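# Roll the carton on the palm until its label faces up

## Task

The carton starts loose on the upturned palm of the hand. Reorient it, using only this hand, so that its label points upward. The goal picture shows one acceptable resting pose, and its spin about the vertical axis is free. The wrist camera, its post and the arm's last link count as part of the hand. The task fails if the carton touches anything else or leaves the hand. To finish, the carton must lie motionless for a moment on the palm or fingers, clear of the wrist, the camera and its post. The palm must face straight up, and no hand motor may show "moving" or "overload" or be counting toward a shutdown; a motor that was dead from the first reading is ignored. Then declare the job done. The hand is opened at that point, and the result must still hold with the hand open: only resting on the open hand counts, not being held in place by the robot.

## Robot and tools

ROBOT. There is one six-joint arm (shoulder pan, shoulder lift, elbow, wrist 1 to 3) ending in a right hand. The hand has index, middle and ring fingers plus a thumb, driven by 16 motors. Because there is a single arm, each row drives this one arm and its hand. A wrist camera on a post and a fixed mast sit by the wrist on the palm side. In hand-point axes the mast spans x +0.05 to +0.10 and z -0.16 to -0.11, and reaches out to y = +0.06 m. The carton must not end up leaning on these. Only the digit tips have grippy rubber caps; the rest of the hand is slippery.

FRAMES. Reported poses are in the scene frame: end_effector_position in metres and end_effector_quat_wxyz. Its origin is on the table below the arm base, +z is up, and +y is to the left when looking along +x. The hand point sits in front of the palm, where the thumb tip and the index and middle tips meet in a pinch. Its own axes are: +z along the straightened fingers toward the tips, +x across the palm away from the thumb, and +y out of the palm face, which lies at y = -0.062 m. A palm facing straight up means the hand point's +y is aligned with world +z.

execute_actions {actions, pictures?}. The list holds zero or one entry.
- An empty list only reports the state.
- {rows, steps} is an action: 1 to 15 rows, with steps 1 to 15 (default 15, each 1/30 s). One row is used per step, and the last row repeats if the rows run out.
- {steps} alone is a wait of up to 300 steps, counted from the previous result, so your reply time is included.

Each row is one list of 24 numbers, each in [-1, 1], for the one arm and hand, in this order: dx, dy, dz, rx, ry, rz, index_mcp, index_abd, index_pip, index_dip, middle_mcp, middle_abd, middle_pip, middle_dip, ring_mcp, ring_abd, ring_pip, ring_dip, thumb_cmc, thumb_axl, thumb_mcp, thumb_ipl, current_limit, speed.

Arm part of the row (first six numbers):
- dx to rz are an offset, not a pose, given in the hand point's own axes.
- They are measured from the pose in the latest result that reported it. Before any such result, and for later calls within one reply, they are measured from where the robot is when the action begins.
- Every row uses that same base, not the previous row.
- Scale: 1.0 means 0.6 m for dx, dy, dz and 180 degrees for rx, ry, rz. The three r values together form one rotation vector.
- All zeros sends the hand back to the base pose; it does not hold still.
- Each step the command is clipped to within 100 mm and 16 degrees of the measured pose, and arm motion trails commands by about 0.17 s.

Finger part of the row (next sixteen numbers). These are absolute goal angles, mapped linearly between each hinge's stops. Values below give degrees at -1 and at +1, then the straight value. Lower numbers mean more bending.
- Finger mcp, the knuckle flexing toward the palm: +128 / -18, straight at +0.75.
- Finger abd, the sideways swing: +60 / -60, straight at 0.00; toward -1 moves the finger away from the thumb.
- Finger pip: +108 / -29, straight at +0.58.
- Finger dip: +117 / -21, straight at +0.70.
- thumb_cmc: +120 / -20; -1 brings the thumb in front of the palm, and +0.71 leaves it flat beside the palm.
- thumb_axl, a roll about the thumb's length: +140 / -27, straight at +0.68.
- thumb_mcp: +109 / -69, straight at +0.23. thumb_ipl: +108 / -77, straight at +0.17. With thumb_axl straight, lowering these bends the thumb toward +z. With thumb_axl at -0.40, they bend it the way thumb_cmc's -1 swings it.

The last two numbers:
- current_limit caps every motor's current from 0 mA at -1 to 550 mA at +1, never below 11 mA. It also caps hinge speed, and well below 0 a finger may be too weak to lift.
- speed sets how fast the set-points travel: (speed+1)/2 of 5.9 rad/s.
- They start at +0.4 and -0.6, and the last values written persist.

move {target, speed?, stop_force?}. target is one 24-number row with the same offset convention; its finger numbers are sent at the start. The hand travels a straight path toward it lasting 0.5 to 10 s. speed is in m/s, from 0.002 to 0.5 (default 0.25), and turning is limited to twice that in rad/s. stop_force is 9 to 40 N: the path ends when the wrist sensor feels that much extra push along the target direction, then the hand backs off two steps. It is unreliable on turning moves, and you should leave it out when pulling away from contact. The result adds a "move:" line:
- Endings: done, off_target, moving, held, fault, or contact (stopped by stop_force).
- limits=paced means the pose was clipped. limits=held means some steps were blocked, and a burst of speed can follow.
- It also gives the distance to target.

wait {seconds 0 to 10} lets time pass without sending anything; fingers still travelling keep going.

zoom_image {camera: cam_head_left, cam_head_right or cam_wrist; region [x0,y0,x1,y1] in pixels, at most 504x504} enlarges part of the latest image. The head cameras are 896x504; cam_wrist is a 504x504 fisheye.

show_instructions shows the goal picture. read_manual returns licence text. finished_scene {scene} ends that scene irreversibly and grades it; the hand is opened first.

RESULTS. These contain:
- Pose and velocities, joint positions, and joint torques (noisy, with offsets).
- Wrist force and torque in hand-point axes, pointing from a touched surface back into the arm. Each axis saturates near 50 N, and "no reading" is harmless.
- Per motor: hand_goal, hand_measured (same scale as goals), hand_current_ma (positive pushes toward -1), and hand_state: moving, goal, blocked or overload. Also hand_current_limit and hand_speed.
- HELD marks steps the clearance check withheld, and "pose unreachable" reports that check acting.
- "Hand target" is the pose the controller is driving toward.
- A finger presses only while its goal lies past the object's surface; gear friction can keep a grip after the goal eases.

AVOID.
- Currents of 495 mA or more, of either sign, build a per-motor counter. After 5 s the motor shuts off for 10 s, so do not squeeze hard for long.
- Contact torque reaching a joint's load limit (26.3 N m at the wrists, 141 elsewhere), or 150 N of outside force, stops the arm for 10 s. The rest of the call is skipped and hand commands during the stop are lost.
- The arm is stiff, so approach any contact slowly and only slightly past it.
- MOTOR HOT appears at 70 °C, and at 85 °C the arm brakes.
- Random small pushes may nudge the carton, so keep fingers cupped as guards and tilt gently.
- Never let the carton drop, touch anything besides the hand, or knock anything off the table.

FINISH. With the label up, the carton resting still on the palm or fingers, the palm level and all motors settled, call finished_scene with scene 1.

Each tool is called after "Request:" in YAML: its name, and indented under it one key for each argument.

Reference images:

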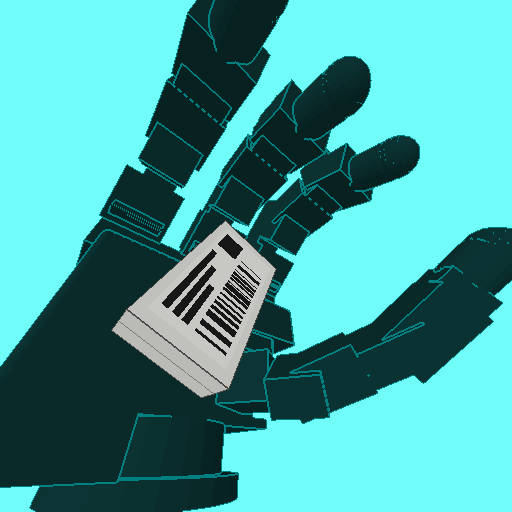

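## Session

Request:
execute_actions:
  actions: []

Scene clock: 0.00 s of 4800.00 s.
end_effector_position=(+0.6081, +0.0666, +0.4889) hand_goal=(+0.046, +0.000, -0.008, +0.280, +0.046, +0.000, -0.008, +0.280, +0.046, +0.000, -0.008, +0.280, -0.104, +0.266, +0.032, -0.018) hand_measured=(+0.062, +0.000, -0.006, +0.282, +0.062, +0.000, -0.006, +0.282, +0.060, +0.000, -0.006, +0.282, -0.092, +0.270, +0.034, -0.016) hand_current_ma=(+90, +0, +14, +12, +83, +0, +0, +12, +83, +0, +13, +12, +66, +25, +10, +11) hand_state=(goal, goal, goal, goal, goal, goal, overload, goal, goal, goal, goal, goal, goal, goal, goal, goal) hand_current_limit=0.40 hand_speed=-0.60 end_effector_quat_wxyz=(+0.497, +0.469, +0.528, +0.504) end_effector_velocity=(+0.000, -0.000, -0.000) end_effector_angular_velocity=(-0.001, +0.001, -0.000)
Joint positions: [-0.166 -1.169  2.221 -4.195 -1.335 -0.055]
Joint velocities: [-0.     0.     0.     0.    -0.    -0.001]
Joint torques (N m, as the arm reports them, + toward a larger angle): no reading
Wrist force (N, on the end effector, along its own x y z axes, offset not removed): no reading
Wrist torque (N m, same axes, about the end effector's origin, offset not removed): no reading
Hand target: +0.608, +0.067, +0.489; +0.497, +0.469, +0.528, +0.504

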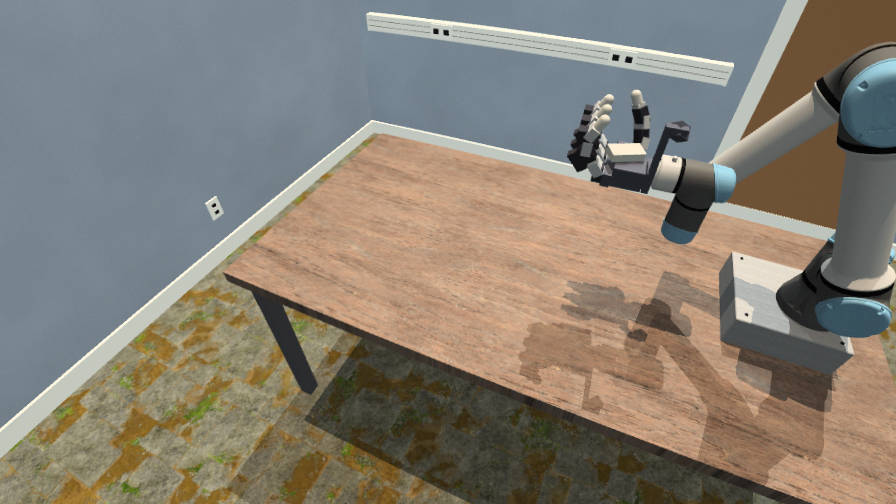

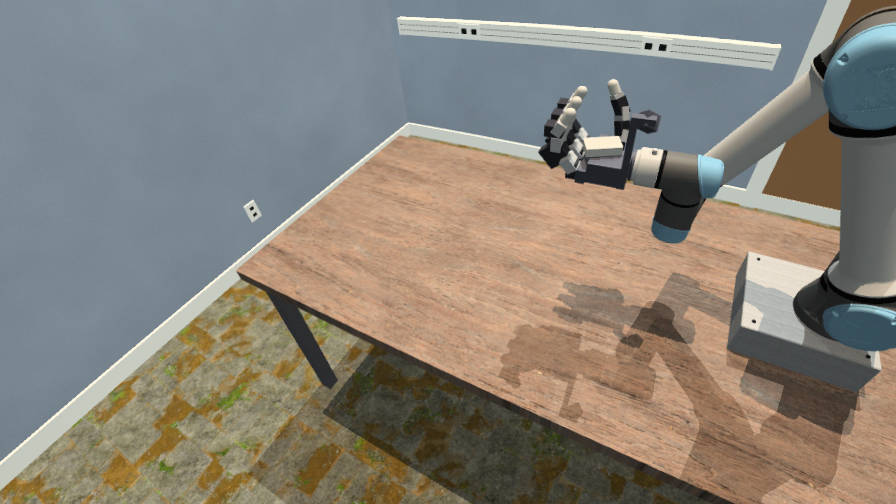

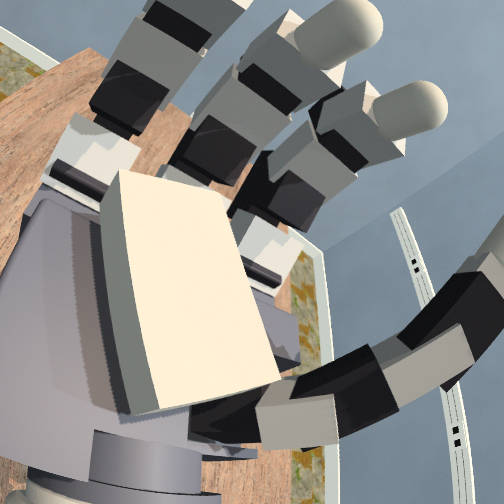

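Request:
zoom_image:
  camera: "cam_head_left"
  region: [540, 70, 740, 220]

Request:
zoom_image:
  camera: "cam_head_right"
  region: [510, 60, 710, 210]

Region (540, 70, 740, 220) of cam_head_left's 896x504 image, scaled by 2.520, with more detail than that image has; it fills the top 378 rows of this view, and the rest is white.

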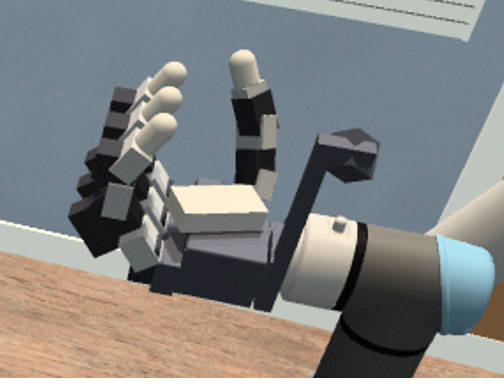

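Region (510, 60, 710, 210) of cam_head_right's 896x504 image, scaled by 2.520, with more detail than that image has; it fills the top 378 rows of this view, and the rest is white.

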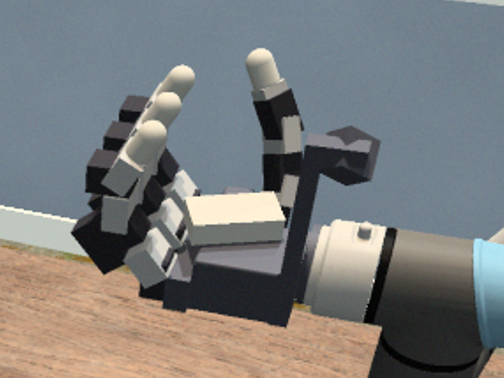

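Request:
execute_actions:
  actions:
    - {"rows": [[0,0,0,0,0,0, 0.046,0,-0.008,0.28, 0.9,0,1,0.7, 0.046,0,-0.008,0.28, -0.104,0.266,0.032,-0.018, 0.4,-0.4]], "steps": 15}
  pictures: false

Request:
wait:
  seconds: 1

Scene clock: 16.90 s of 4800.00 s.
end_effector_position=(+0.6081, +0.0666, +0.4889) hand_goal=(+0.046, +0.000, -0.008, +0.280, +0.900, +0.000, +1.000, +0.700, +0.046, +0.000, -0.008, +0.280, -0.104, +0.266, +0.032, -0.018) hand_measured=(+0.062, +0.000, -0.006, +0.282, +0.570, +0.000, -0.006, +0.694, +0.060, +0.000, -0.006, +0.282, -0.092, +0.270, +0.034, -0.016) hand_current_ma=(+90, +0, +14, +12, -9, +0, +0, -6, +83, +0, +13, +12, +66, +25, +10, +11) hand_state=(goal, goal, goal, goal, moving, goal, overload, moving, goal, goal, goal, goal, goal, goal, goal, goal) hand_current_limit=0.40 hand_speed=-0.40 end_effector_quat_wxyz=(+0.497, +0.469, +0.528, +0.504) end_effector_velocity=(-0.000, +0.001, +0.000) end_effector_angular_velocity=(-0.000, -0.001, +0.002)
Joint positions: [-0.166 -1.169  2.221 -4.195 -1.335 -0.055]
Joint velocities: [ 0.002 -0.    -0.001 -0.001  0.     0.   ]
Joint torques (N m, as the arm reports them, + toward a larger angle): [  6.18 -29.2   -5.6   -3.81  -0.24  -1.41]
Wrist force (N, on the end effector, along its own x y z axes, offset not removed): [1.0 1.0 -0.3]
Wrist torque (N m, same axes, about the end effector's origin, offset not removed): [0.04 -0.02 0.25]
Hand target: +0.608, +0.067, +0.489; +0.497, +0.469, +0.528, +0.504
Off the commanded pose: 0.000 m, 0 deg.
Steps of this call (steps 1 to 492: nothing new was sent; steps 493 to 507: all 15 steps of this action). Readings (end_effector_position | what the end effector reports):
493: (+0.6081, +0.0666, +0.4889) | hand_goal=(+0.046, +0.000, -0.008, +0.280, +0.900, +0.000, +1.000, +0.700, +0.046, +0.000, -0.008, +0.280, -0.104, +0.266, +0.032, -0.018) hand_measured=(+0.062, +0.000, -0.006, +0.282, +0.062, +0.000, -0.006, +0.282, +0.060, +0.000, -0.006, +0.282, -0.092, +0.270, +0.034, -0.016) hand_current_ma=(+90, +0, +14, +12, +83, +0, +0, +12, +83, +0, +13, +12, +66, +25, +10, +11) hand_state=(goal, goal, goal, goal, moving, goal, overload, moving, goal, goal, goal, goal, goal, goal, goal, goal) hand_current_limit=0.40 hand_speed=-0.40
494: (+0.6081, +0.0666, +0.4889) | hand_goal=(+0.046, +0.000, -0.008, +0.280, +0.900, +0.000, +1.000, +0.700, +0.046, +0.000, -0.008, +0.280, -0.104, +0.266, +0.032, -0.018) hand_measured=(+0.062, +0.000, -0.006, +0.282, +0.064, +0.000, -0.006, +0.286, +0.060, +0.000, -0.006, +0.282, -0.092, +0.270, +0.034, -0.016) hand_current_ma=(+90, +0, +14, +12, -78, +0, +0, -111, +83, +0, +13, +12, +66, +25, +10, +11) hand_state=(goal, goal, goal, goal, moving, goal, overload, moving, goal, goal, goal, goal, goal, goal, goal, goal) hand_current_limit=0.40 hand_speed=-0.40
496: (+0.6081, +0.0666, +0.4889) | hand_goal=(+0.046, +0.000, -0.008, +0.280, +0.900, +0.000, +1.000, +0.700, +0.046, +0.000, -0.008, +0.280, -0.104, +0.266, +0.032, -0.018) hand_measured=(+0.062, +0.000, -0.006, +0.282, +0.126, +0.000, -0.006, +0.346, +0.060, +0.000, -0.006, +0.282, -0.092, +0.270, +0.034, -0.016) hand_current_ma=(+90, +0, +14, +12, -19, +0, +0, -73, +83, +0, +13, +12, +66, +25, +10, +11) hand_state=(goal, goal, goal, goal, moving, goal, overload, moving, goal, goal, goal, goal, goal, goal, goal, goal) hand_current_limit=0.40 hand_speed=-0.40
500: (+0.6081, +0.0666, +0.4889) | hand_goal=(+0.046, +0.000, -0.008, +0.280, +0.900, +0.000, +1.000, +0.700, +0.046, +0.000, -0.008, +0.280, -0.104, +0.266, +0.032, -0.018) hand_measured=(+0.062, +0.000, -0.006, +0.282, +0.282, +0.000, -0.006, +0.488, +0.060, +0.000, -0.006, +0.282, -0.092, +0.270, +0.034, -0.016) hand_current_ma=(+90, +0, +14, +12, -15, +0, +0, -62, +83, +0, +13, +12, +66, +25, +10, +11) hand_state=(goal, goal, goal, goal, moving, goal, overload, moving, goal, goal, goal, goal, goal, goal, goal, goal) hand_current_limit=0.40 hand_speed=-0.40
507: the state above

Scene clock: 17.90 s of 4800.00 s.
end_effector_position=(+0.6081, +0.0666, +0.4889) hand_goal=(+0.046, +0.000, -0.008, +0.280, +0.900, +0.000, +1.000, +0.700, +0.046, +0.000, -0.008, +0.280, -0.104, +0.266, +0.032, -0.018) hand_measured=(+0.062, +0.000, -0.006, +0.282, +0.908, +0.000, +0.022, +0.698, +0.060, +0.000, -0.006, +0.282, -0.092, +0.270, +0.034, -0.016) hand_current_ma=(+90, +0, +14, +12, +49, +0, +0, -11, +83, +0, +13, +12, +66, +25, +10, +11) hand_state=(goal, goal, goal, goal, goal, goal, overload, goal, goal, goal, goal, goal, goal, goal, goal, goal) hand_current_limit=0.40 hand_speed=-0.40 end_effector_quat_wxyz=(+0.497, +0.469, +0.528, +0.504) end_effector_velocity=(-0.000, +0.000, -0.000) end_effector_angular_velocity=(+0.001, +0.001, +0.000)
Joint positions: [-0.166 -1.169  2.221 -4.195 -1.335 -0.055]
Joint velocities: [ 0.001 -0.     0.001  0.    -0.     0.001]
Joint torques (N m, as the arm reports them, + toward a larger angle): [  5.45 -29.78  -6.68  -3.75  -0.36  -1.34]
Wrist force (N, on the end effector, along its own x y z axes, offset not removed): [2.2 -0.6 0.6]
Wrist torque (N m, same axes, about the end effector's origin, offset not removed): [-0.28 -0.46 0.22]
Hand target: +0.608, +0.067, +0.489; +0.497, +0.469, +0.528, +0.504
Off the commanded pose: 0.000 m, 0 deg.
Steps of this call (steps 1 to 30: nothing new was sent). Readings (end_effector_position | what the end effector reports):
1: (+0.6081, +0.0666, +0.4889) | hand_goal=(+0.046, +0.000, -0.008, +0.280, +0.900, +0.000, +1.000, +0.700, +0.046, +0.000, -0.008, +0.280, -0.104, +0.266, +0.032, -0.018) hand_measured=(+0.062, +0.000, -0.006, +0.282, +0.612, +0.000, -0.006, +0.696, +0.060, +0.000, -0.006, +0.282, -0.092, +0.270, +0.034, -0.016) hand_current_ma=(+90, +0, +14, +12, -8, +0, +0, -10, +83, +0, +13, +12, +66, +25, +10, +11) hand_state=(goal, goal, goal, goal, moving, goal, overload, moving, goal, goal, goal, goal, goal, goal, goal, goal) hand_current_limit=0.40 hand_speed=-0.40
2: (+0.6081, +0.0666, +0.4889) | hand_goal=(+0.046, +0.000, -0.008, +0.280, +0.900, +0.000, +1.000, +0.700, +0.046, +0.000, -0.008, +0.280, -0.104, +0.266, +0.032, -0.018) hand_measured=(+0.062, +0.000, -0.006, +0.282, +0.654, +0.000, -0.006, +0.698, +0.060, +0.000, -0.006, +0.282, -0.092, +0.270, +0.034, -0.016) hand_current_ma=(+90, +0, +14, +12, -8, +0, +0, -11, +83, +0, +13, +12, +66, +25, +10, +11) hand_state=(goal, goal, goal, goal, moving, goal, overload, moving, goal, goal, goal, goal, goal, goal, goal, goal) hand_current_limit=0.40 hand_speed=-0.40
4: (+0.6081, +0.0666, +0.4889) | hand_goal=(+0.046, +0.000, -0.008, +0.280, +0.900, +0.000, +1.000, +0.700, +0.046, +0.000, -0.008, +0.280, -0.104, +0.266, +0.032, -0.018) hand_measured=(+0.062, +0.000, -0.006, +0.282, +0.736, +0.000, -0.006, +0.698, +0.060, +0.000, -0.006, +0.282, -0.092, +0.270, +0.034, -0.016) hand_current_ma=(+90, +0, +14, +12, -7, +0, +0, -12, +83, +0, +13, +12, +66, +25, +10, +11) hand_state=(goal, goal, goal, goal, moving, goal, overload, goal, goal, goal, goal, goal, goal, goal, goal, goal) hand_current_limit=0.40 hand_speed=-0.40
8: (+0.6081, +0.0666, +0.4889) | hand_goal=(+0.046, +0.000, -0.008, +0.280, +0.900, +0.000, +1.000, +0.700, +0.046, +0.000, -0.008, +0.280, -0.104, +0.266, +0.032, -0.018) hand_measured=(+0.062, +0.000, -0.006, +0.282, +0.894, +0.000, -0.004, +0.698, +0.060, +0.000, -0.006, +0.282, -0.092, +0.270, +0.034, -0.016) hand_current_ma=(+90, +0, +14, +12, +93, +0, +0, -10, +83, +0, +13, +12, +66, +25, +10, +11) hand_state=(goal, goal, goal, goal, moving, goal, overload, goal, goal, goal, goal, goal, goal, goal, goal, goal) hand_current_limit=0.40 hand_speed=-0.40
30: the state above
camera_calibration (this result's frames):
cam_wrist: T_world_to_cam=[[0.052452, -0.724146, 0.687649, -0.293963], [-0.723515, -0.50218, -0.473646, 0.652999], [0.688313, -0.472681, -0.550271, 0.00277742], [0, 0, 0, 1]] pos_world=[0.485962, 0.116364, 0.512962]

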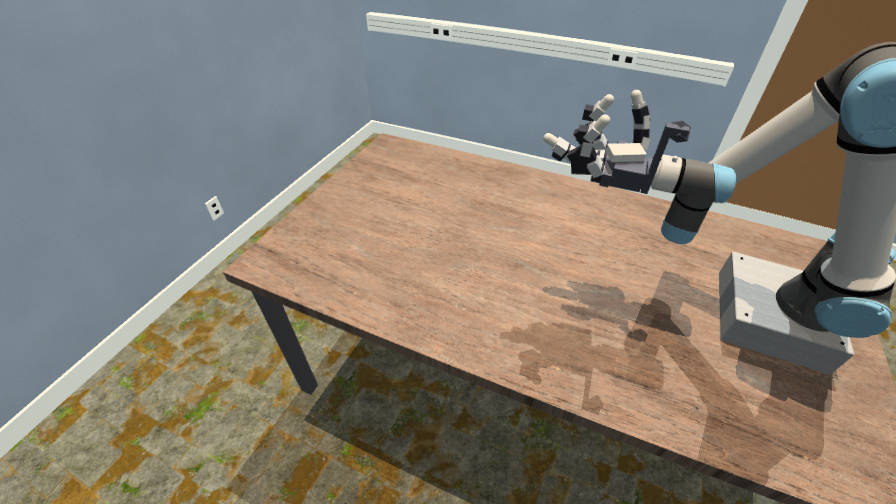

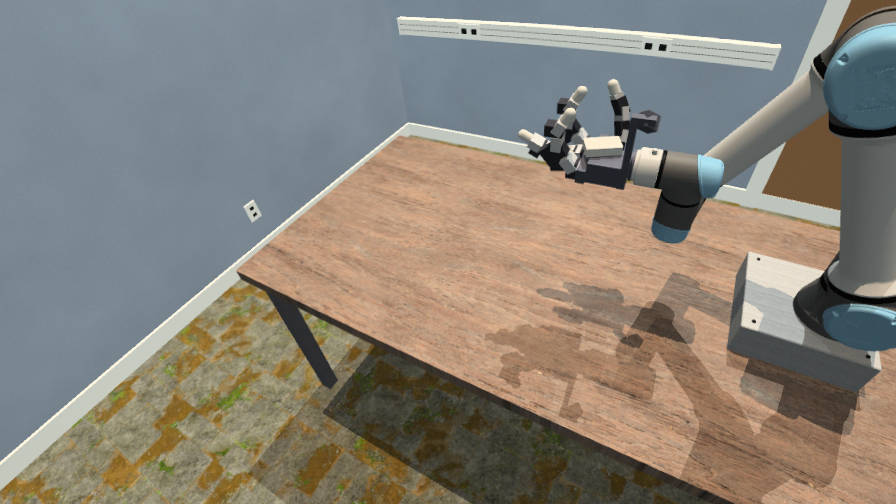

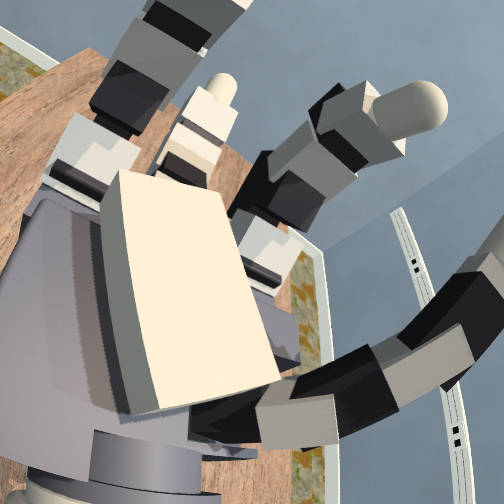

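Request:
execute_actions:
  actions:
    - {"rows": [[0,0,0,0,0,0, 0.046,0,-0.008,0.28, 1,0,1,0.9, 0.046,0,-0.008,0.28, -0.104,0.266,0.032,-0.018, 0.4,-0.4]], "steps": 15}
  pictures: false

Request:
execute_actions:
  actions:
    - {"steps": 45}
  pictures: false

Scene clock: 19.17 s of 4800.00 s.
end_effector_position=(+0.6081, +0.0666, +0.4889) hand_goal=(+0.046, +0.000, -0.008, +0.280, +1.000, +0.000, +1.000, +0.900, +0.046, +0.000, -0.008, +0.280, -0.104, +0.266, +0.032, -0.018) hand_measured=(+0.062, +0.000, -0.006, +0.282, +1.000, +0.000, +0.072, +0.898, +0.060, +0.000, -0.006, +0.282, -0.092, +0.270, +0.034, -0.016) hand_current_ma=(+90, +0, +14, +12, +1, +0, +0, -11, +83, +0, +13, +12, +66, +25, +10, +11) hand_state=(goal, goal, goal, goal, goal, goal, overload, goal, goal, goal, goal, goal, goal, goal, goal, goal) hand_current_limit=0.40 hand_speed=-0.40 end_effector_quat_wxyz=(+0.497, +0.469, +0.528, +0.504) end_effector_velocity=(+0.000, -0.000, -0.000) end_effector_angular_velocity=(+0.000, +0.001, -0.000)
Joint positions: [-0.166 -1.169  2.221 -4.195 -1.335 -0.055]
Joint velocities: [-0.     0.    -0.     0.001 -0.     0.   ]
Joint torques (N m, as the arm reports them, + toward a larger angle): [  5.42 -29.44  -6.48  -3.65  -0.36  -1.37]
Wrist force (N, on the end effector, along its own x y z axes, offset not removed): [2.5 0.7 1.1]
Wrist torque (N m, same axes, about the end effector's origin, offset not removed): [-0.05 -0.34 0.42]
Hand target: +0.608, +0.067, +0.489; +0.497, +0.469, +0.528, +0.504
Off the commanded pose: 0.000 m, 0 deg.
Steps of this call (steps 1 to 23: nothing new was sent; steps 24 to 38: all 15 steps of this action). Readings (end_effector_position | what the end effector reports):
24: (+0.6081, +0.0666, +0.4889) | hand_goal=(+0.046, +0.000, -0.008, +0.280, +1.000, +0.000, +1.000, +0.900, +0.046, +0.000, -0.008, +0.280, -0.104, +0.266, +0.032, -0.018) hand_measured=(+0.062, +0.000, -0.006, +0.282, +0.908, +0.000, +0.048, +0.698, +0.060, +0.000, -0.006, +0.282, -0.092, +0.270, +0.034, -0.016) hand_current_ma=(+90, +0, +14, +12, +49, +0, +0, -11, +83, +0, +13, +12, +66, +25, +10, +11) hand_state=(goal, goal, goal, goal, moving, goal, overload, moving, goal, goal, goal, goal, goal, goal, goal, goal) hand_current_limit=0.40 hand_speed=-0.40
25: (+0.6081, +0.0666, +0.4889) | hand_goal=(+0.046, +0.000, -0.008, +0.280, +1.000, +0.000, +1.000, +0.900, +0.046, +0.000, -0.008, +0.280, -0.104, +0.266, +0.032, -0.018) hand_measured=(+0.062, +0.000, -0.006, +0.282, +0.912, +0.000, +0.050, +0.704, +0.060, +0.000, -0.006, +0.282, -0.092, +0.270, +0.034, -0.016) hand_current_ma=(+90, +0, +14, +12, -74, +0, +0, -112, +83, +0, +13, +12, +66, +25, +10, +11) hand_state=(goal, goal, goal, goal, moving, goal, overload, moving, goal, goal, goal, goal, goal, goal, goal, goal) hand_current_limit=0.40 hand_speed=-0.40
27: (+0.6081, +0.0666, +0.4889) | hand_goal=(+0.046, +0.000, -0.008, +0.280, +1.000, +0.000, +1.000, +0.900, +0.046, +0.000, -0.008, +0.280, -0.104, +0.266, +0.032, -0.018) hand_measured=(+0.062, +0.000, -0.006, +0.282, +0.976, +0.000, +0.050, +0.764, +0.060, +0.000, -0.006, +0.282, -0.092, +0.270, +0.034, -0.016) hand_current_ma=(+90, +0, +14, +12, +55, +0, +0, -74, +83, +0, +13, +12, +66, +25, +10, +11) hand_state=(goal, goal, goal, goal, moving, goal, overload, moving, goal, goal, goal, goal, goal, goal, goal, goal) hand_current_limit=0.40 hand_speed=-0.40
31: (+0.6081, +0.0666, +0.4889) | hand_goal=(+0.046, +0.000, -0.008, +0.280, +1.000, +0.000, +1.000, +0.900, +0.046, +0.000, -0.008, +0.280, -0.104, +0.266, +0.032, -0.018) hand_measured=(+0.062, +0.000, -0.006, +0.282, +1.000, +0.000, +0.060, +0.888, +0.060, +0.000, -0.006, +0.282, -0.092, +0.270, +0.034, -0.016) hand_current_ma=(+90, +0, +14, +12, +1, +0, +0, +6, +83, +0, +13, +12, +66, +25, +10, +11) hand_state=(goal, goal, goal, goal, goal, goal, overload, moving, goal, goal, goal, goal, goal, goal, goal, goal) hand_current_limit=0.40 hand_speed=-0.40
38: the state above

Scene clock: 20.67 s of 4800.00 s.
end_effector_position=(+0.6081, +0.0666, +0.4889) hand_goal=(+0.046, +0.000, -0.008, +0.280, +1.000, +0.000, +1.000, +0.900, +0.046, +0.000, -0.008, +0.280, -0.104, +0.266, +0.032, -0.018) hand_measured=(+0.062, +0.000, -0.006, +0.282, +1.000, +0.000, +0.152, +0.898, +0.060, +0.000, -0.006, +0.282, -0.092, +0.270, +0.034, -0.016) hand_current_ma=(+90, +0, +14, +12, +1, +0, +0, -11, +83, +0, +13, +12, +66, +25, +10, +11) hand_state=(goal, goal, goal, goal, goal, goal, overload, goal, goal, goal, goal, goal, goal, goal, goal, goal) hand_current_limit=0.40 hand_speed=-0.40 end_effector_quat_wxyz=(+0.497, +0.469, +0.528, +0.504) end_effector_velocity=(-0.000, +0.000, -0.000) end_effector_angular_velocity=(-0.001, +0.001, +0.001)
Joint positions: [-0.166 -1.169  2.221 -4.195 -1.335 -0.055]
Joint velocities: [ 0.     0.     0.001  0.     0.    -0.001]
Joint torques (N m, as the arm reports them, + toward a larger angle): [  5.48 -29.91  -7.04  -3.79  -0.19  -1.48]
Wrist force (N, on the end effector, along its own x y z axes, offset not removed): [-0.2 0.7 -1.5]
Wrist torque (N m, same axes, about the end effector's origin, offset not removed): [0.16 0.01 0.04]
Hand target: +0.608, +0.067, +0.489; +0.497, +0.469, +0.528, +0.504
Off the commanded pose: 0.000 m, 0 deg.
Steps of this call (steps 1 to 45: nothing new was sent). Readings (end_effector_position | what the end effector reports):
1: (+0.6081, +0.0666, +0.4889) | hand_goal=(+0.046, +0.000, -0.008, +0.280, +1.000, +0.000, +1.000, +0.900, +0.046, +0.000, -0.008, +0.280, -0.104, +0.266, +0.032, -0.018) hand_measured=(+0.062, +0.000, -0.006, +0.282, +1.000, +0.000, +0.074, +0.898, +0.060, +0.000, -0.006, +0.282, -0.092, +0.270, +0.034, -0.016) hand_current_ma=(+90, +0, +14, +12, +1, +0, +0, -11, +83, +0, +13, +12, +66, +25, +10, +11) hand_state=(goal, goal, goal, goal, goal, goal, overload, goal, goal, goal, goal, goal, goal, goal, goal, goal) hand_current_limit=0.40 hand_speed=-0.40
2: (+0.6081, +0.0666, +0.4889) | hand_goal=(+0.046, +0.000, -0.008, +0.280, +1.000, +0.000, +1.000, +0.900, +0.046, +0.000, -0.008, +0.280, -0.104, +0.266, +0.032, -0.018) hand_measured=(+0.062, +0.000, -0.006, +0.282, +1.000, +0.000, +0.076, +0.898, +0.060, +0.000, -0.006, +0.282, -0.092, +0.270, +0.034, -0.016) hand_current_ma=(+90, +0, +14, +12, +1, +0, +0, -11, +83, +0, +13, +12, +66, +25, +10, +11) hand_state=(goal, goal, goal, goal, goal, goal, overload, goal, goal, goal, goal, goal, goal, goal, goal, goal) hand_current_limit=0.40 hand_speed=-0.40
4: (+0.6081, +0.0666, +0.4889) | hand_goal=(+0.046, +0.000, -0.008, +0.280, +1.000, +0.000, +1.000, +0.900, +0.046, +0.000, -0.008, +0.280, -0.104, +0.266, +0.032, -0.018) hand_measured=(+0.062, +0.000, -0.006, +0.282, +1.000, +0.000, +0.080, +0.898, +0.060, +0.000, -0.006, +0.282, -0.092, +0.270, +0.034, -0.016) hand_current_ma=(+90, +0, +14, +12, +1, +0, +0, -11, +83, +0, +13, +12, +66, +25, +10, +11) hand_state=(goal, goal, goal, goal, goal, goal, overload, goal, goal, goal, goal, goal, goal, goal, goal, goal) hand_current_limit=0.40 hand_speed=-0.40
8: (+0.6081, +0.0666, +0.4889) | hand_goal=(+0.046, +0.000, -0.008, +0.280, +1.000, +0.000, +1.000, +0.900, +0.046, +0.000, -0.008, +0.280, -0.104, +0.266, +0.032, -0.018) hand_measured=(+0.062, +0.000, -0.006, +0.282, +1.000, +0.000, +0.086, +0.898, +0.060, +0.000, -0.006, +0.282, -0.092, +0.270, +0.034, -0.016) hand_current_ma=(+90, +0, +14, +12, +1, +0, +0, -11, +83, +0, +13, +12, +66, +25, +10, +11) hand_state=(goal, goal, goal, goal, goal, goal, overload, goal, goal, goal, goal, goal, goal, goal, goal, goal) hand_current_limit=0.40 hand_speed=-0.40
45: the state above

Request:
move:
  target: [0,0,0,0,0,0, -0.685,-0.45,-0.153,0.478, 0.9,0,1,0.7, -0.685,0.45,-0.153,0.478, -0.104,0.266,0.032,-0.018, 0.4,-0.6]

Scene clock: 30.70 s of 4800.00 s.
end_effector_position=(+0.6081, +0.0666, +0.4889) hand_goal=(-0.684, -0.450, -0.152, +0.478, +0.900, +0.000, +1.000, +0.700, -0.684, +0.450, -0.152, +0.478, -0.104, +0.266, +0.032, -0.018) hand_measured=(-0.686, -0.450, -0.152, +0.474, +0.926, +0.000, +0.628, +0.704, -0.686, +0.448, -0.152, +0.474, -0.092, +0.270, +0.034, -0.016) hand_current_ma=(-8, +4, +0, -18, +138, +0, +0, +20, -8, -6, -1, -19, +66, +25, +10, +11) hand_state=(goal, goal, goal, goal, blocked, goal, overload, goal, goal, goal, goal, goal, goal, goal, goal, goal) hand_current_limit=0.40 hand_speed=-0.60 end_effector_quat_wxyz=(+0.497, +0.469, +0.528, +0.504) end_effector_velocity=(-0.000, +0.001, -0.000) end_effector_angular_velocity=(-0.001, +0.001, +0.001)
Joint positions: [-0.166 -1.169  2.221 -4.195 -1.335 -0.055]
Joint velocities: [ 0.001  0.     0.001  0.    -0.    -0.001]
Joint torques (N m, as the arm reports them, + toward a larger angle): [  4.95 -28.96  -6.77  -3.6   -0.36  -1.33]
Wrist force (N, on the end effector, along its own x y z axes, offset not removed): [1.4 0.5 -1.0]
Wrist torque (N m, same axes, about the end effector's origin, offset not removed): [-0.07 -0.12 0.34]
Hand target: +0.608, +0.067, +0.489; +0.497, +0.469, +0.528, +0.504
Off the commanded pose: 0.000 m, 0 deg.
move: moving (no rest 5 s after the path's end)
The robot had not come to rest in time, so this move's path started while it was still moving.
camera_calibration (this result's frames):
cam_wrist: T_world_to_cam=[[0.0524516, -0.724146, 0.687649, -0.293963], [-0.723516, -0.50218, -0.473646, 0.652999], [0.688312, -0.472681, -0.550271, 0.00277738], [0, 0, 0, 1]] pos_world=[0.485962, 0.116363, 0.512962]

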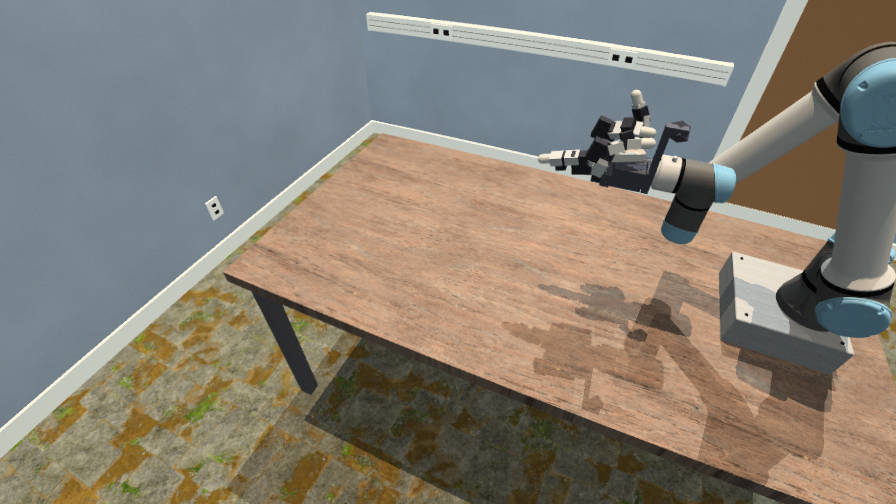

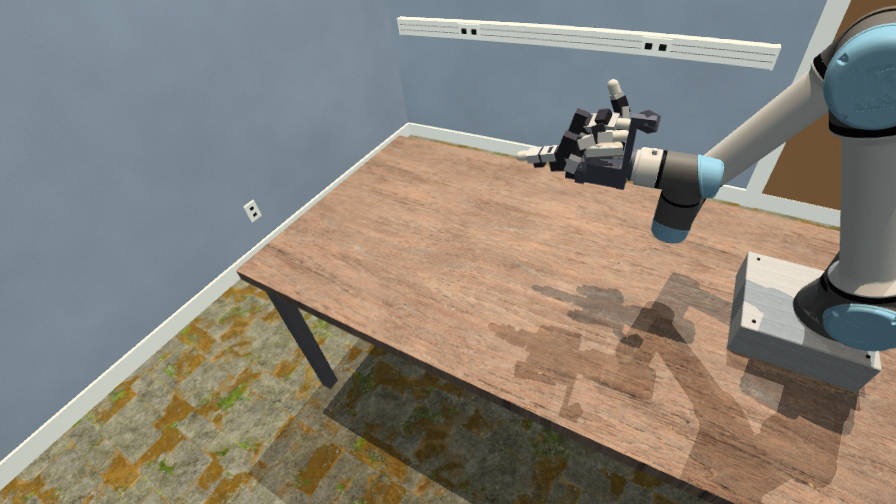

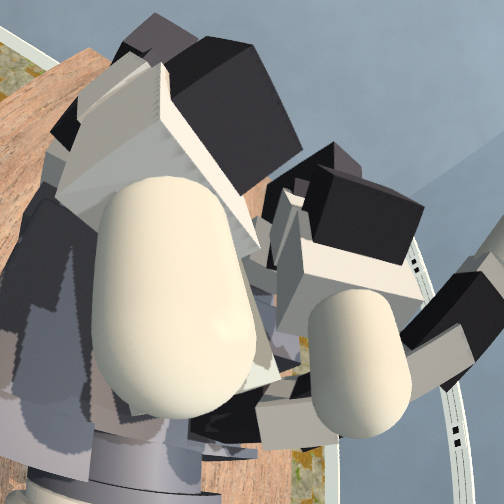

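Request:
execute_actions:
  actions:
    - {"rows": [[0,0,0,0.03,0,0, -0.6,0,0.3,0.478, -0.48,0,1,0.7, -0.6,0,0.3,0.478, -0.104,0.266,0.032,-0.018, 0.4,-0.4]], "steps": 15}
  pictures: false

Request:
execute_actions:
  actions:
    - {"steps": 25}

Scene clock: 34.17 s of 4800.00 s.
end_effector_position=(+0.6081, +0.0666, +0.4889) hand_goal=(-0.600, +0.000, +0.300, +0.478, -0.480, +0.000, +1.000, +0.700, -0.600, +0.000, +0.300, +0.478, -0.104, +0.266, +0.032, -0.018) hand_measured=(-0.604, -0.008, +0.288, +0.474, +0.622, +0.000, +0.720, +0.704, -0.604, +0.004, +0.280, +0.474, -0.092, +0.270, +0.034, -0.016) hand_current_ma=(-16, -8, -11, -17, +177, +0, +0, +20, -14, +11, +4, -17, +60, +23, +9, +10) hand_state=(moving, moving, moving, goal, moving, goal, overload, goal, moving, moving, moving, goal, goal, goal, goal, goal) hand_current_limit=0.40 hand_speed=-0.40 end_effector_quat_wxyz=(+0.475, +0.492, +0.551, +0.479) end_effector_velocity=(+0.001, -0.001, +0.001) end_effector_angular_velocity=(-0.002, +0.010, -0.001)
Joint positions: [-0.167 -1.252  2.255 -4.051 -1.34  -0.077]
Joint velocities: [-0.001 -0.01   0.001  0.019 -0.001 -0.004]
Joint torques (N m, as the arm reports them, + toward a larger angle): [ -6.22 -38.13  -6.28  -0.27  -1.33  -1.67]
Wrist force (N, on the end effector, along its own x y z axes, offset not removed): [2.2 2.7 3.3]
Wrist torque (N m, same axes, about the end effector's origin, offset not removed): [0.05 -0.44 0.29]
Hand target: +0.608, +0.067, +0.489; +0.475, +0.492, +0.551, +0.478
Off the commanded pose: 0.000 m, 0 deg.
Steps of this call (steps 1 to 89: nothing new was sent; steps 90 to 104: all 15 steps of this action). Readings (end_effector_position | what the end effector reports):
90: (+0.6081, +0.0666, +0.4889) | hand_goal=(-0.600, +0.000, +0.300, +0.478, -0.480, +0.000, +1.000, +0.700, -0.600, +0.000, +0.300, +0.478, -0.104, +0.266, +0.032, -0.018) hand_measured=(-0.686, -0.450, -0.152, +0.474, +0.926, +0.000, +0.704, +0.704, -0.686, +0.448, -0.152, +0.474, -0.092, +0.270, +0.034, -0.016) hand_current_ma=(-8, +4, +0, -18, +138, +0, +0, +20, -8, -6, -1, -19, +66, +25, +10, +11) hand_state=(moving, moving, moving, goal, moving, goal, overload, goal, moving, moving, moving, goal, goal, goal, goal, goal) hand_current_limit=0.40 hand_speed=-0.40
91: (+0.6071, +0.0668, +0.4892) | hand_goal=(-0.600, +0.000, +0.300, +0.478, -0.480, +0.000, +1.000, +0.700, -0.600, +0.000, +0.300, +0.478, -0.104, +0.266, +0.032, -0.018) hand_measured=(-0.684, -0.444, -0.148, +0.474, +0.922, +0.000, +0.704, +0.704, -0.682, +0.444, -0.148, +0.474, -0.092, +0.270, +0.034, -0.016) hand_current_ma=(-187, -132, -144, -18, +268, +0, +0, +20, -183, +134, -145, -19, +66, +25, +10, +11) hand_state=(moving, moving, moving, goal, moving, goal, overload, goal, moving, moving, moving, goal, goal, goal, goal, goal) hand_current_limit=0.40 hand_speed=-0.40
93: (+0.6059, +0.0671, +0.4900) | hand_goal=(-0.600, +0.000, +0.300, +0.478, -0.480, +0.000, +1.000, +0.700, -0.600, +0.000, +0.300, +0.478, -0.104, +0.266, +0.032, -0.018) hand_measured=(-0.634, -0.382, -0.090, +0.474, +0.878, +0.000, +0.708, +0.704, -0.634, +0.378, -0.092, +0.474, -0.092, +0.270, +0.034, -0.016) hand_current_ma=(-56, -91, -88, -18, +197, +0, +0, +20, -67, +81, -93, -19, +53, +20, +9, +10) hand_state=(moving, moving, moving, goal, moving, goal, overload, goal, moving, moving, moving, goal, moving, goal, goal, goal) hand_current_limit=0.40 hand_speed=-0.40
97: (+0.6074, +0.0668, +0.4888) | hand_goal=(-0.600, +0.000, +0.300, +0.478, -0.480, +0.000, +1.000, +0.700, -0.600, +0.000, +0.300, +0.478, -0.104, +0.266, +0.032, -0.018) hand_measured=(-0.608, -0.232, +0.054, +0.474, +0.784, +0.000, +0.710, +0.704, -0.606, +0.210, +0.044, +0.474, -0.092, +0.270, +0.034, -0.016) hand_current_ma=(-35, -75, -83, -18, +187, +0, +0, +20, -32, +75, -80, -18, +60, +23, +9, +10) hand_state=(moving, moving, moving, goal, moving, goal, overload, goal, moving, moving, moving, goal, goal, goal, goal, goal) hand_current_limit=0.40 hand_speed=-0.40
104: the state above

Scene clock: 35.00 s of 4800.00 s.
end_effector_position=(+0.6081, +0.0666, +0.4890) hand_goal=(-0.600, +0.000, +0.300, +0.478, -0.480, +0.000, +1.000, +0.700, -0.600, +0.000, +0.300, +0.478, -0.104, +0.266, +0.032, -0.018) hand_measured=(-0.604, -0.004, +0.294, +0.474, +0.030, +0.000, +0.758, +0.704, -0.604, +0.004, +0.296, +0.474, -0.092, +0.270, +0.034, -0.016) hand_current_ma=(-20, -17, -26, -18, +154, +0, +0, +20, -18, +14, -26, -18, +60, +23, +9, +10) hand_state=(goal, goal, goal, goal, moving, goal, overload, goal, goal, goal, goal, goal, goal, goal, goal, goal) hand_current_limit=0.40 hand_speed=-0.40 end_effector_quat_wxyz=(+0.475, +0.492, +0.551, +0.478) end_effector_velocity=(-0.000, +0.000, +0.001) end_effector_angular_velocity=(-0.000, -0.002, +0.000)
Joint positions: [-0.167 -1.253  2.255 -4.049 -1.34  -0.078]
Joint velocities: [ 0.    -0.    -0.001 -0.001 -0.     0.   ]
Joint torques (N m, as the arm reports them, + toward a larger angle): [ -6.23 -39.96  -5.97  -0.32  -1.37  -1.78]
Wrist force (N, on the end effector, along its own x y z axes, offset not removed): [4.9 0.9 -0.7]
Wrist torque (N m, same axes, about the end effector's origin, offset not removed): [0.04 -0.66 0.52]
Hand target: +0.608, +0.067, +0.489; +0.475, +0.492, +0.551, +0.478
Off the commanded pose: 0.000 m, 0 deg.
Steps of this call (steps 1 to 25: nothing new was sent). Readings (end_effector_position | what the end effector reports):
1: (+0.6081, +0.0666, +0.4889) | hand_goal=(-0.600, +0.000, +0.300, +0.478, -0.480, +0.000, +1.000, +0.700, -0.600, +0.000, +0.300, +0.478, -0.104, +0.266, +0.032, -0.018) hand_measured=(-0.604, -0.004, +0.292, +0.474, +0.598, +0.000, +0.722, +0.704, -0.604, +0.004, +0.290, +0.474, -0.092, +0.270, +0.034, -0.016) hand_current_ma=(-20, -14, -21, -18, +178, +0, +0, +20, -16, +13, -15, -18, +60, +23, +9, +10) hand_state=(goal, moving, moving, goal, moving, goal, overload, goal, goal, moving, moving, goal, goal, goal, goal, goal) hand_current_limit=0.40 hand_speed=-0.40
2: (+0.6081, +0.0666, +0.4889) | hand_goal=(-0.600, +0.000, +0.300, +0.478, -0.480, +0.000, +1.000, +0.700, -0.600, +0.000, +0.300, +0.478, -0.104, +0.266, +0.032, -0.018) hand_measured=(-0.604, -0.004, +0.294, +0.474, +0.576, +0.000, +0.724, +0.704, -0.604, +0.004, +0.294, +0.474, -0.092, +0.270, +0.034, -0.016) hand_current_ma=(-20, -16, -25, -18, +177, +0, +0, +20, -18, +14, -22, -18, +60, +23, +9, +10) hand_state=(goal, moving, moving, goal, moving, goal, overload, goal, goal, goal, moving, goal, goal, goal, goal, goal) hand_current_limit=0.40 hand_speed=-0.40
4: (+0.6081, +0.0666, +0.4889) | hand_goal=(-0.600, +0.000, +0.300, +0.478, -0.480, +0.000, +1.000, +0.700, -0.600, +0.000, +0.300, +0.478, -0.104, +0.266, +0.032, -0.018) hand_measured=(-0.604, -0.004, +0.294, +0.474, +0.530, +0.000, +0.728, +0.704, -0.604, +0.004, +0.296, +0.474, -0.092, +0.270, +0.034, -0.016) hand_current_ma=(-20, -17, -26, -18, +177, +0, +0, +20, -18, +14, -26, -18, +60, +23, +9, +10) hand_state=(goal, goal, goal, goal, moving, goal, overload, goal, goal, goal, goal, goal, goal, goal, goal, goal) hand_current_limit=0.40 hand_speed=-0.40
8: (+0.6081, +0.0666, +0.4890) | hand_goal=(-0.600, +0.000, +0.300, +0.478, -0.480, +0.000, +1.000, +0.700, -0.600, +0.000, +0.300, +0.478, -0.104, +0.266, +0.032, -0.018) hand_measured=(-0.604, -0.004, +0.294, +0.474, +0.438, +0.000, +0.734, +0.704, -0.604, +0.004, +0.296, +0.474, -0.092, +0.270, +0.034, -0.016) hand_current_ma=(-20, -17, -26, -18, +176, +0, +0, +20, -18, +14, -26, -18, +60, +23, +9, +10) hand_state=(goal, goal, goal, goal, moving, goal, overload, goal, goal, goal, goal, goal, goal, goal, goal, goal) hand_current_limit=0.40 hand_speed=-0.40
25: the state above
camera_calibration (this result's frames):
cam_wrist: T_world_to_cam=[[0.113216, -0.720408, 0.684247, -0.329557], [-0.767126, -0.501042, -0.400592, 0.643784], [0.631426, -0.479551, -0.60937, 0.0667301], [0, 0, 0, 1]] pos_world=[0.48904, 0.117148, 0.524057]

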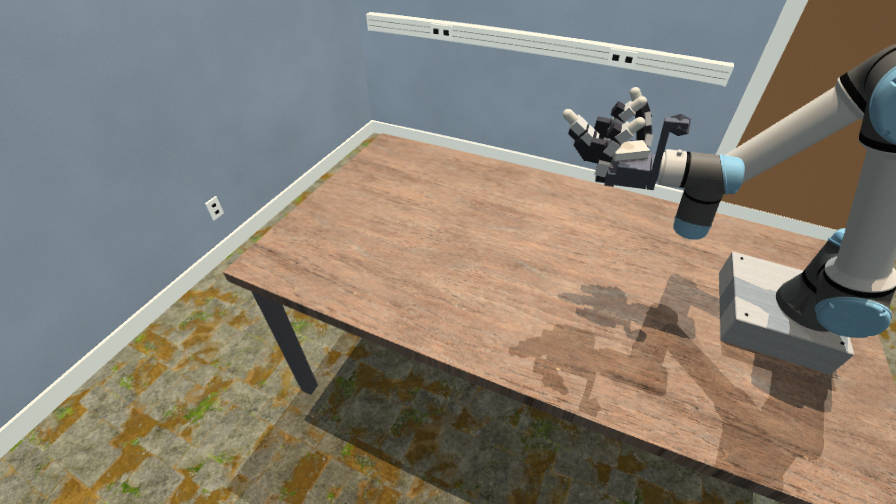

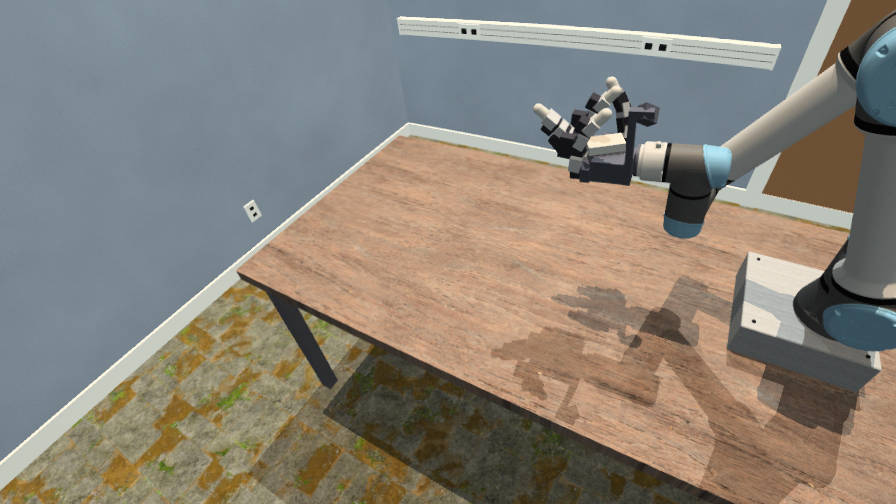

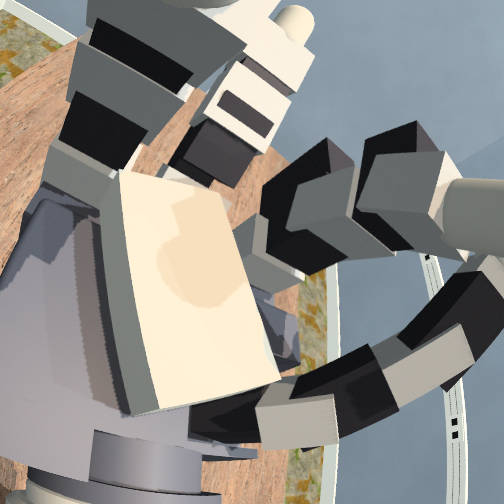

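Request:
move:
  target: [0,-0.03,0.0,0.14,0,0.0166, -0.6,0,0.3,0.478, -0.48,0,1,0.7, -0.6,0,0.3,0.478, -0.104,0.266,0.032,-0.018, 0.4,-0.4]
  speed: 0.15

Scene clock: 39.30 s of 4800.00 s.
end_effector_position=(+0.6067, +0.0655, +0.4713) hand_goal=(-0.600, +0.000, +0.300, +0.478, -0.480, +0.000, +1.000, +0.700, -0.600, +0.000, +0.300, +0.478, -0.104, +0.266, +0.032, -0.018) hand_measured=(-0.598, -0.002, +0.298, +0.474, -0.470, +0.000, +0.760, +0.702, -0.598, +0.004, +0.298, +0.476, -0.092, +0.270, +0.032, -0.016) hand_current_ma=(+12, -14, -13, -16, +58, +0, +0, +15, +11, +14, -13, -16, +60, +23, -2, +8) hand_state=(goal, goal, goal, goal, goal, goal, overload, goal, goal, goal, goal, goal, goal, goal, goal, goal) hand_current_limit=0.40 hand_speed=-0.40 end_effector_quat_wxyz=(+0.343, +0.598, +0.629, +0.359) end_effector_velocity=(+0.000, +0.000, -0.000) end_effector_angular_velocity=(+0.001, +0.009, +0.000)
Joint positions: [-0.152 -1.586  2.271 -3.287 -1.397 -0.11 ]
Joint velocities: [ 0.001 -0.005 -0.004  0.017 -0.001  0.   ]
Joint torques (N m, as the arm reports them, + toward a larger angle): [  7.09 -31.07 -27.63  -1.29  -1.26  -1.79]
Wrist force (N, on the end effector, along its own x y z axes, offset not removed): [5.0 0.4 -1.5]
Wrist torque (N m, same axes, about the end effector's origin, offset not removed): [0.09 -0.62 0.50]
Hand target: +0.607, +0.066, +0.471; +0.343, +0.598, +0.629, +0.359
Off the commanded pose: 0.000 m, 0 deg.
move: done
camera_calibration (this result's frames):
cam_wrist: T_world_to_cam=[[0.370331, -0.742308, 0.558421, -0.413378], [-0.880604, -0.471874, -0.0432671, 0.533589], [0.295622, -0.475725, -0.828429, 0.363104], [0, 0, 0, 1]] pos_world=[0.515625, 0.11767, 0.554731]

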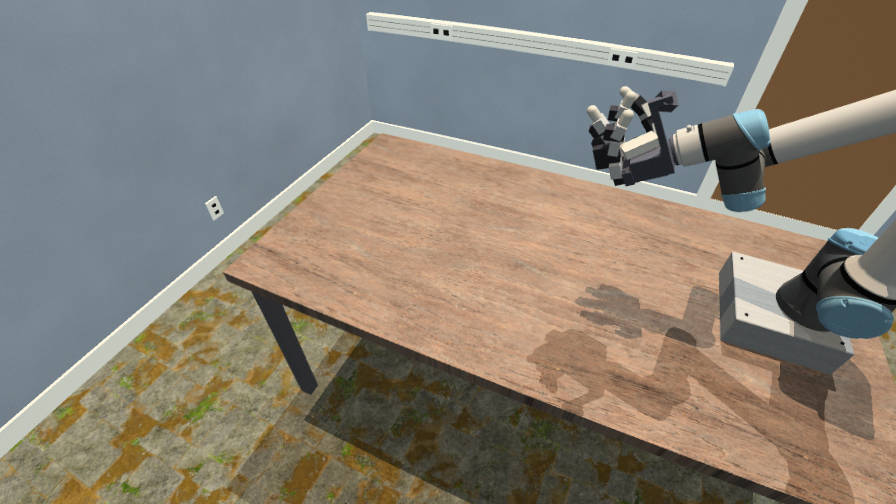

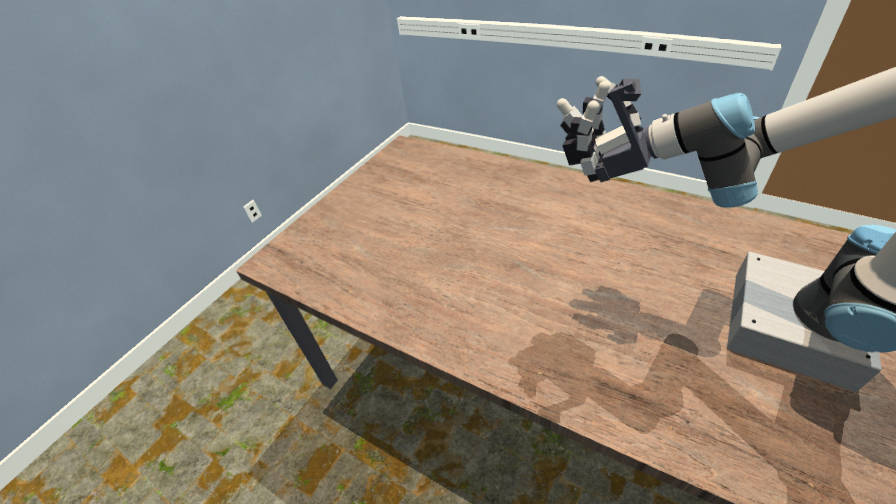

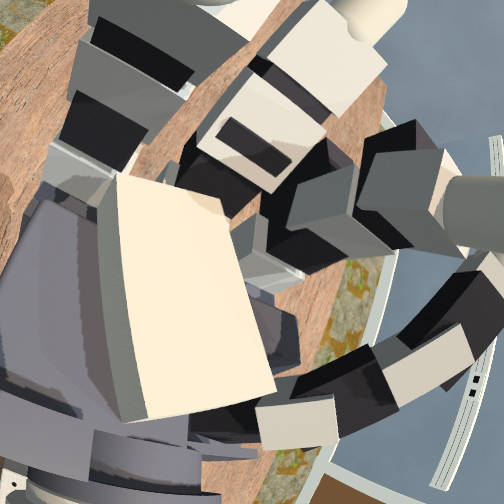

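Request:
move:
  target: [0,-0.02,0.03,0.11,0,0, -0.6,0,0.3,0.478, -0.48,0,1,0.7, -0.5,0,0.3,0.478, -0.35,0.266,0.2,0.1, 0.4,-0.6]
  speed: 0.15

Scene clock: 46.97 s of 4800.00 s.
end_effector_position=(+0.6163, +0.0659, +0.4519) hand_goal=(-0.600, +0.000, +0.300, +0.478, -0.480, +0.000, +1.000, +0.700, -0.500, +0.000, +0.300, +0.478, -0.350, +0.266, +0.200, +0.100) hand_measured=(-0.594, -0.002, +0.298, +0.476, -0.468, +0.000, +0.994, +0.702, -0.494, +0.004, +0.300, +0.476, -0.342, +0.268, +0.194, +0.096) hand_current_ma=(+33, -14, -7, -14, +62, +0, +0, +15, +36, +14, -5, -13, +39, +10, -46, -24) hand_state=(goal, goal, goal, goal, goal, goal, overload, goal, goal, goal, goal, goal, goal, goal, goal, goal) hand_current_limit=0.40 hand_speed=-0.60 end_effector_quat_wxyz=(+0.236, +0.648, +0.681, +0.246) end_effector_velocity=(-0.000, +0.000, -0.001) end_effector_angular_velocity=(-0.001, +0.002, +0.002)
Joint positions: [-0.131 -1.676  2.107 -2.689 -1.458 -0.145]
Joint velocities: [-0.     0.     0.001 -0.     0.    -0.003]
Joint torques (N m, as the arm reports them, + toward a larger angle): [  5.7  -12.15 -29.77  -1.85  -1.22  -1.53]
Wrist force (N, on the end effector, along its own x y z axes, offset not removed): [3.8 1.3 -1.3]
Wrist torque (N m, same axes, about the end effector's origin, offset not removed): [0.36 -0.60 0.42]
Hand target: +0.616, +0.066, +0.452; +0.236, +0.648, +0.681, +0.246
Off the commanded pose: 0.000 m, 0 deg.
move: moving (no rest 5 s after the path's end)
camera_calibration (this result's frames):
cam_wrist: T_world_to_cam=[[0.538345, -0.734862, 0.412508, -0.443905], [-0.842724, -0.468597, 0.265016, 0.378458], [-0.0014503, -0.4903, -0.871552, 0.547878], [0, 0, 0, 1]] pos_world=[0.558703, 0.11976, 0.560321]

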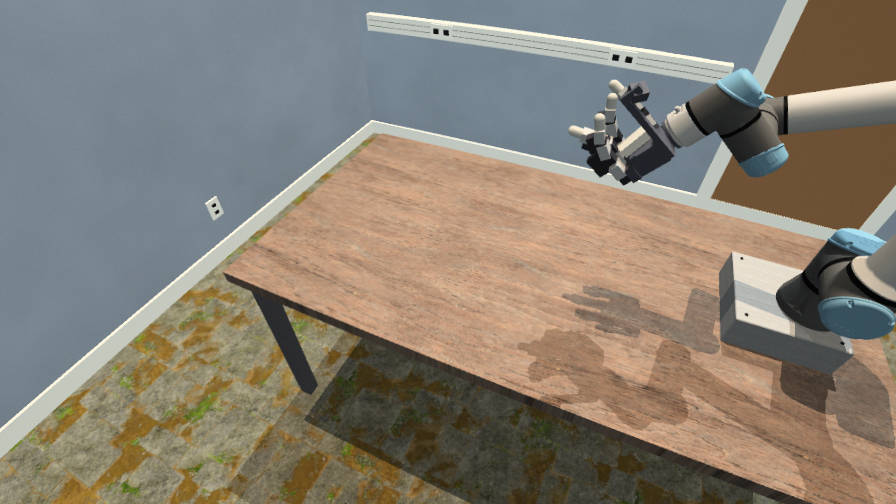

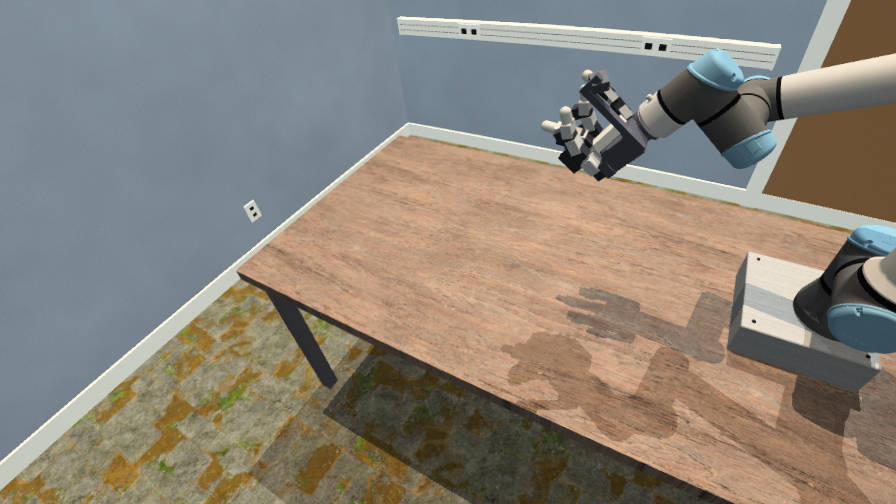

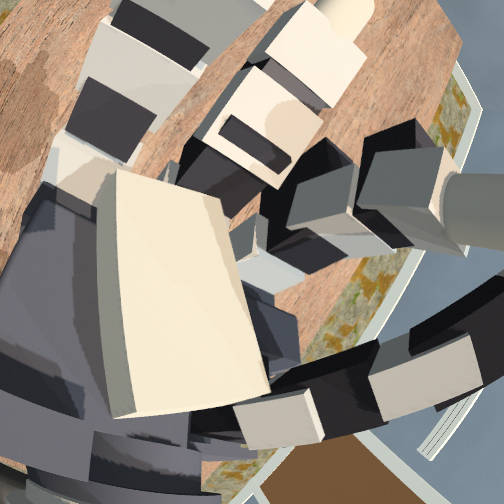

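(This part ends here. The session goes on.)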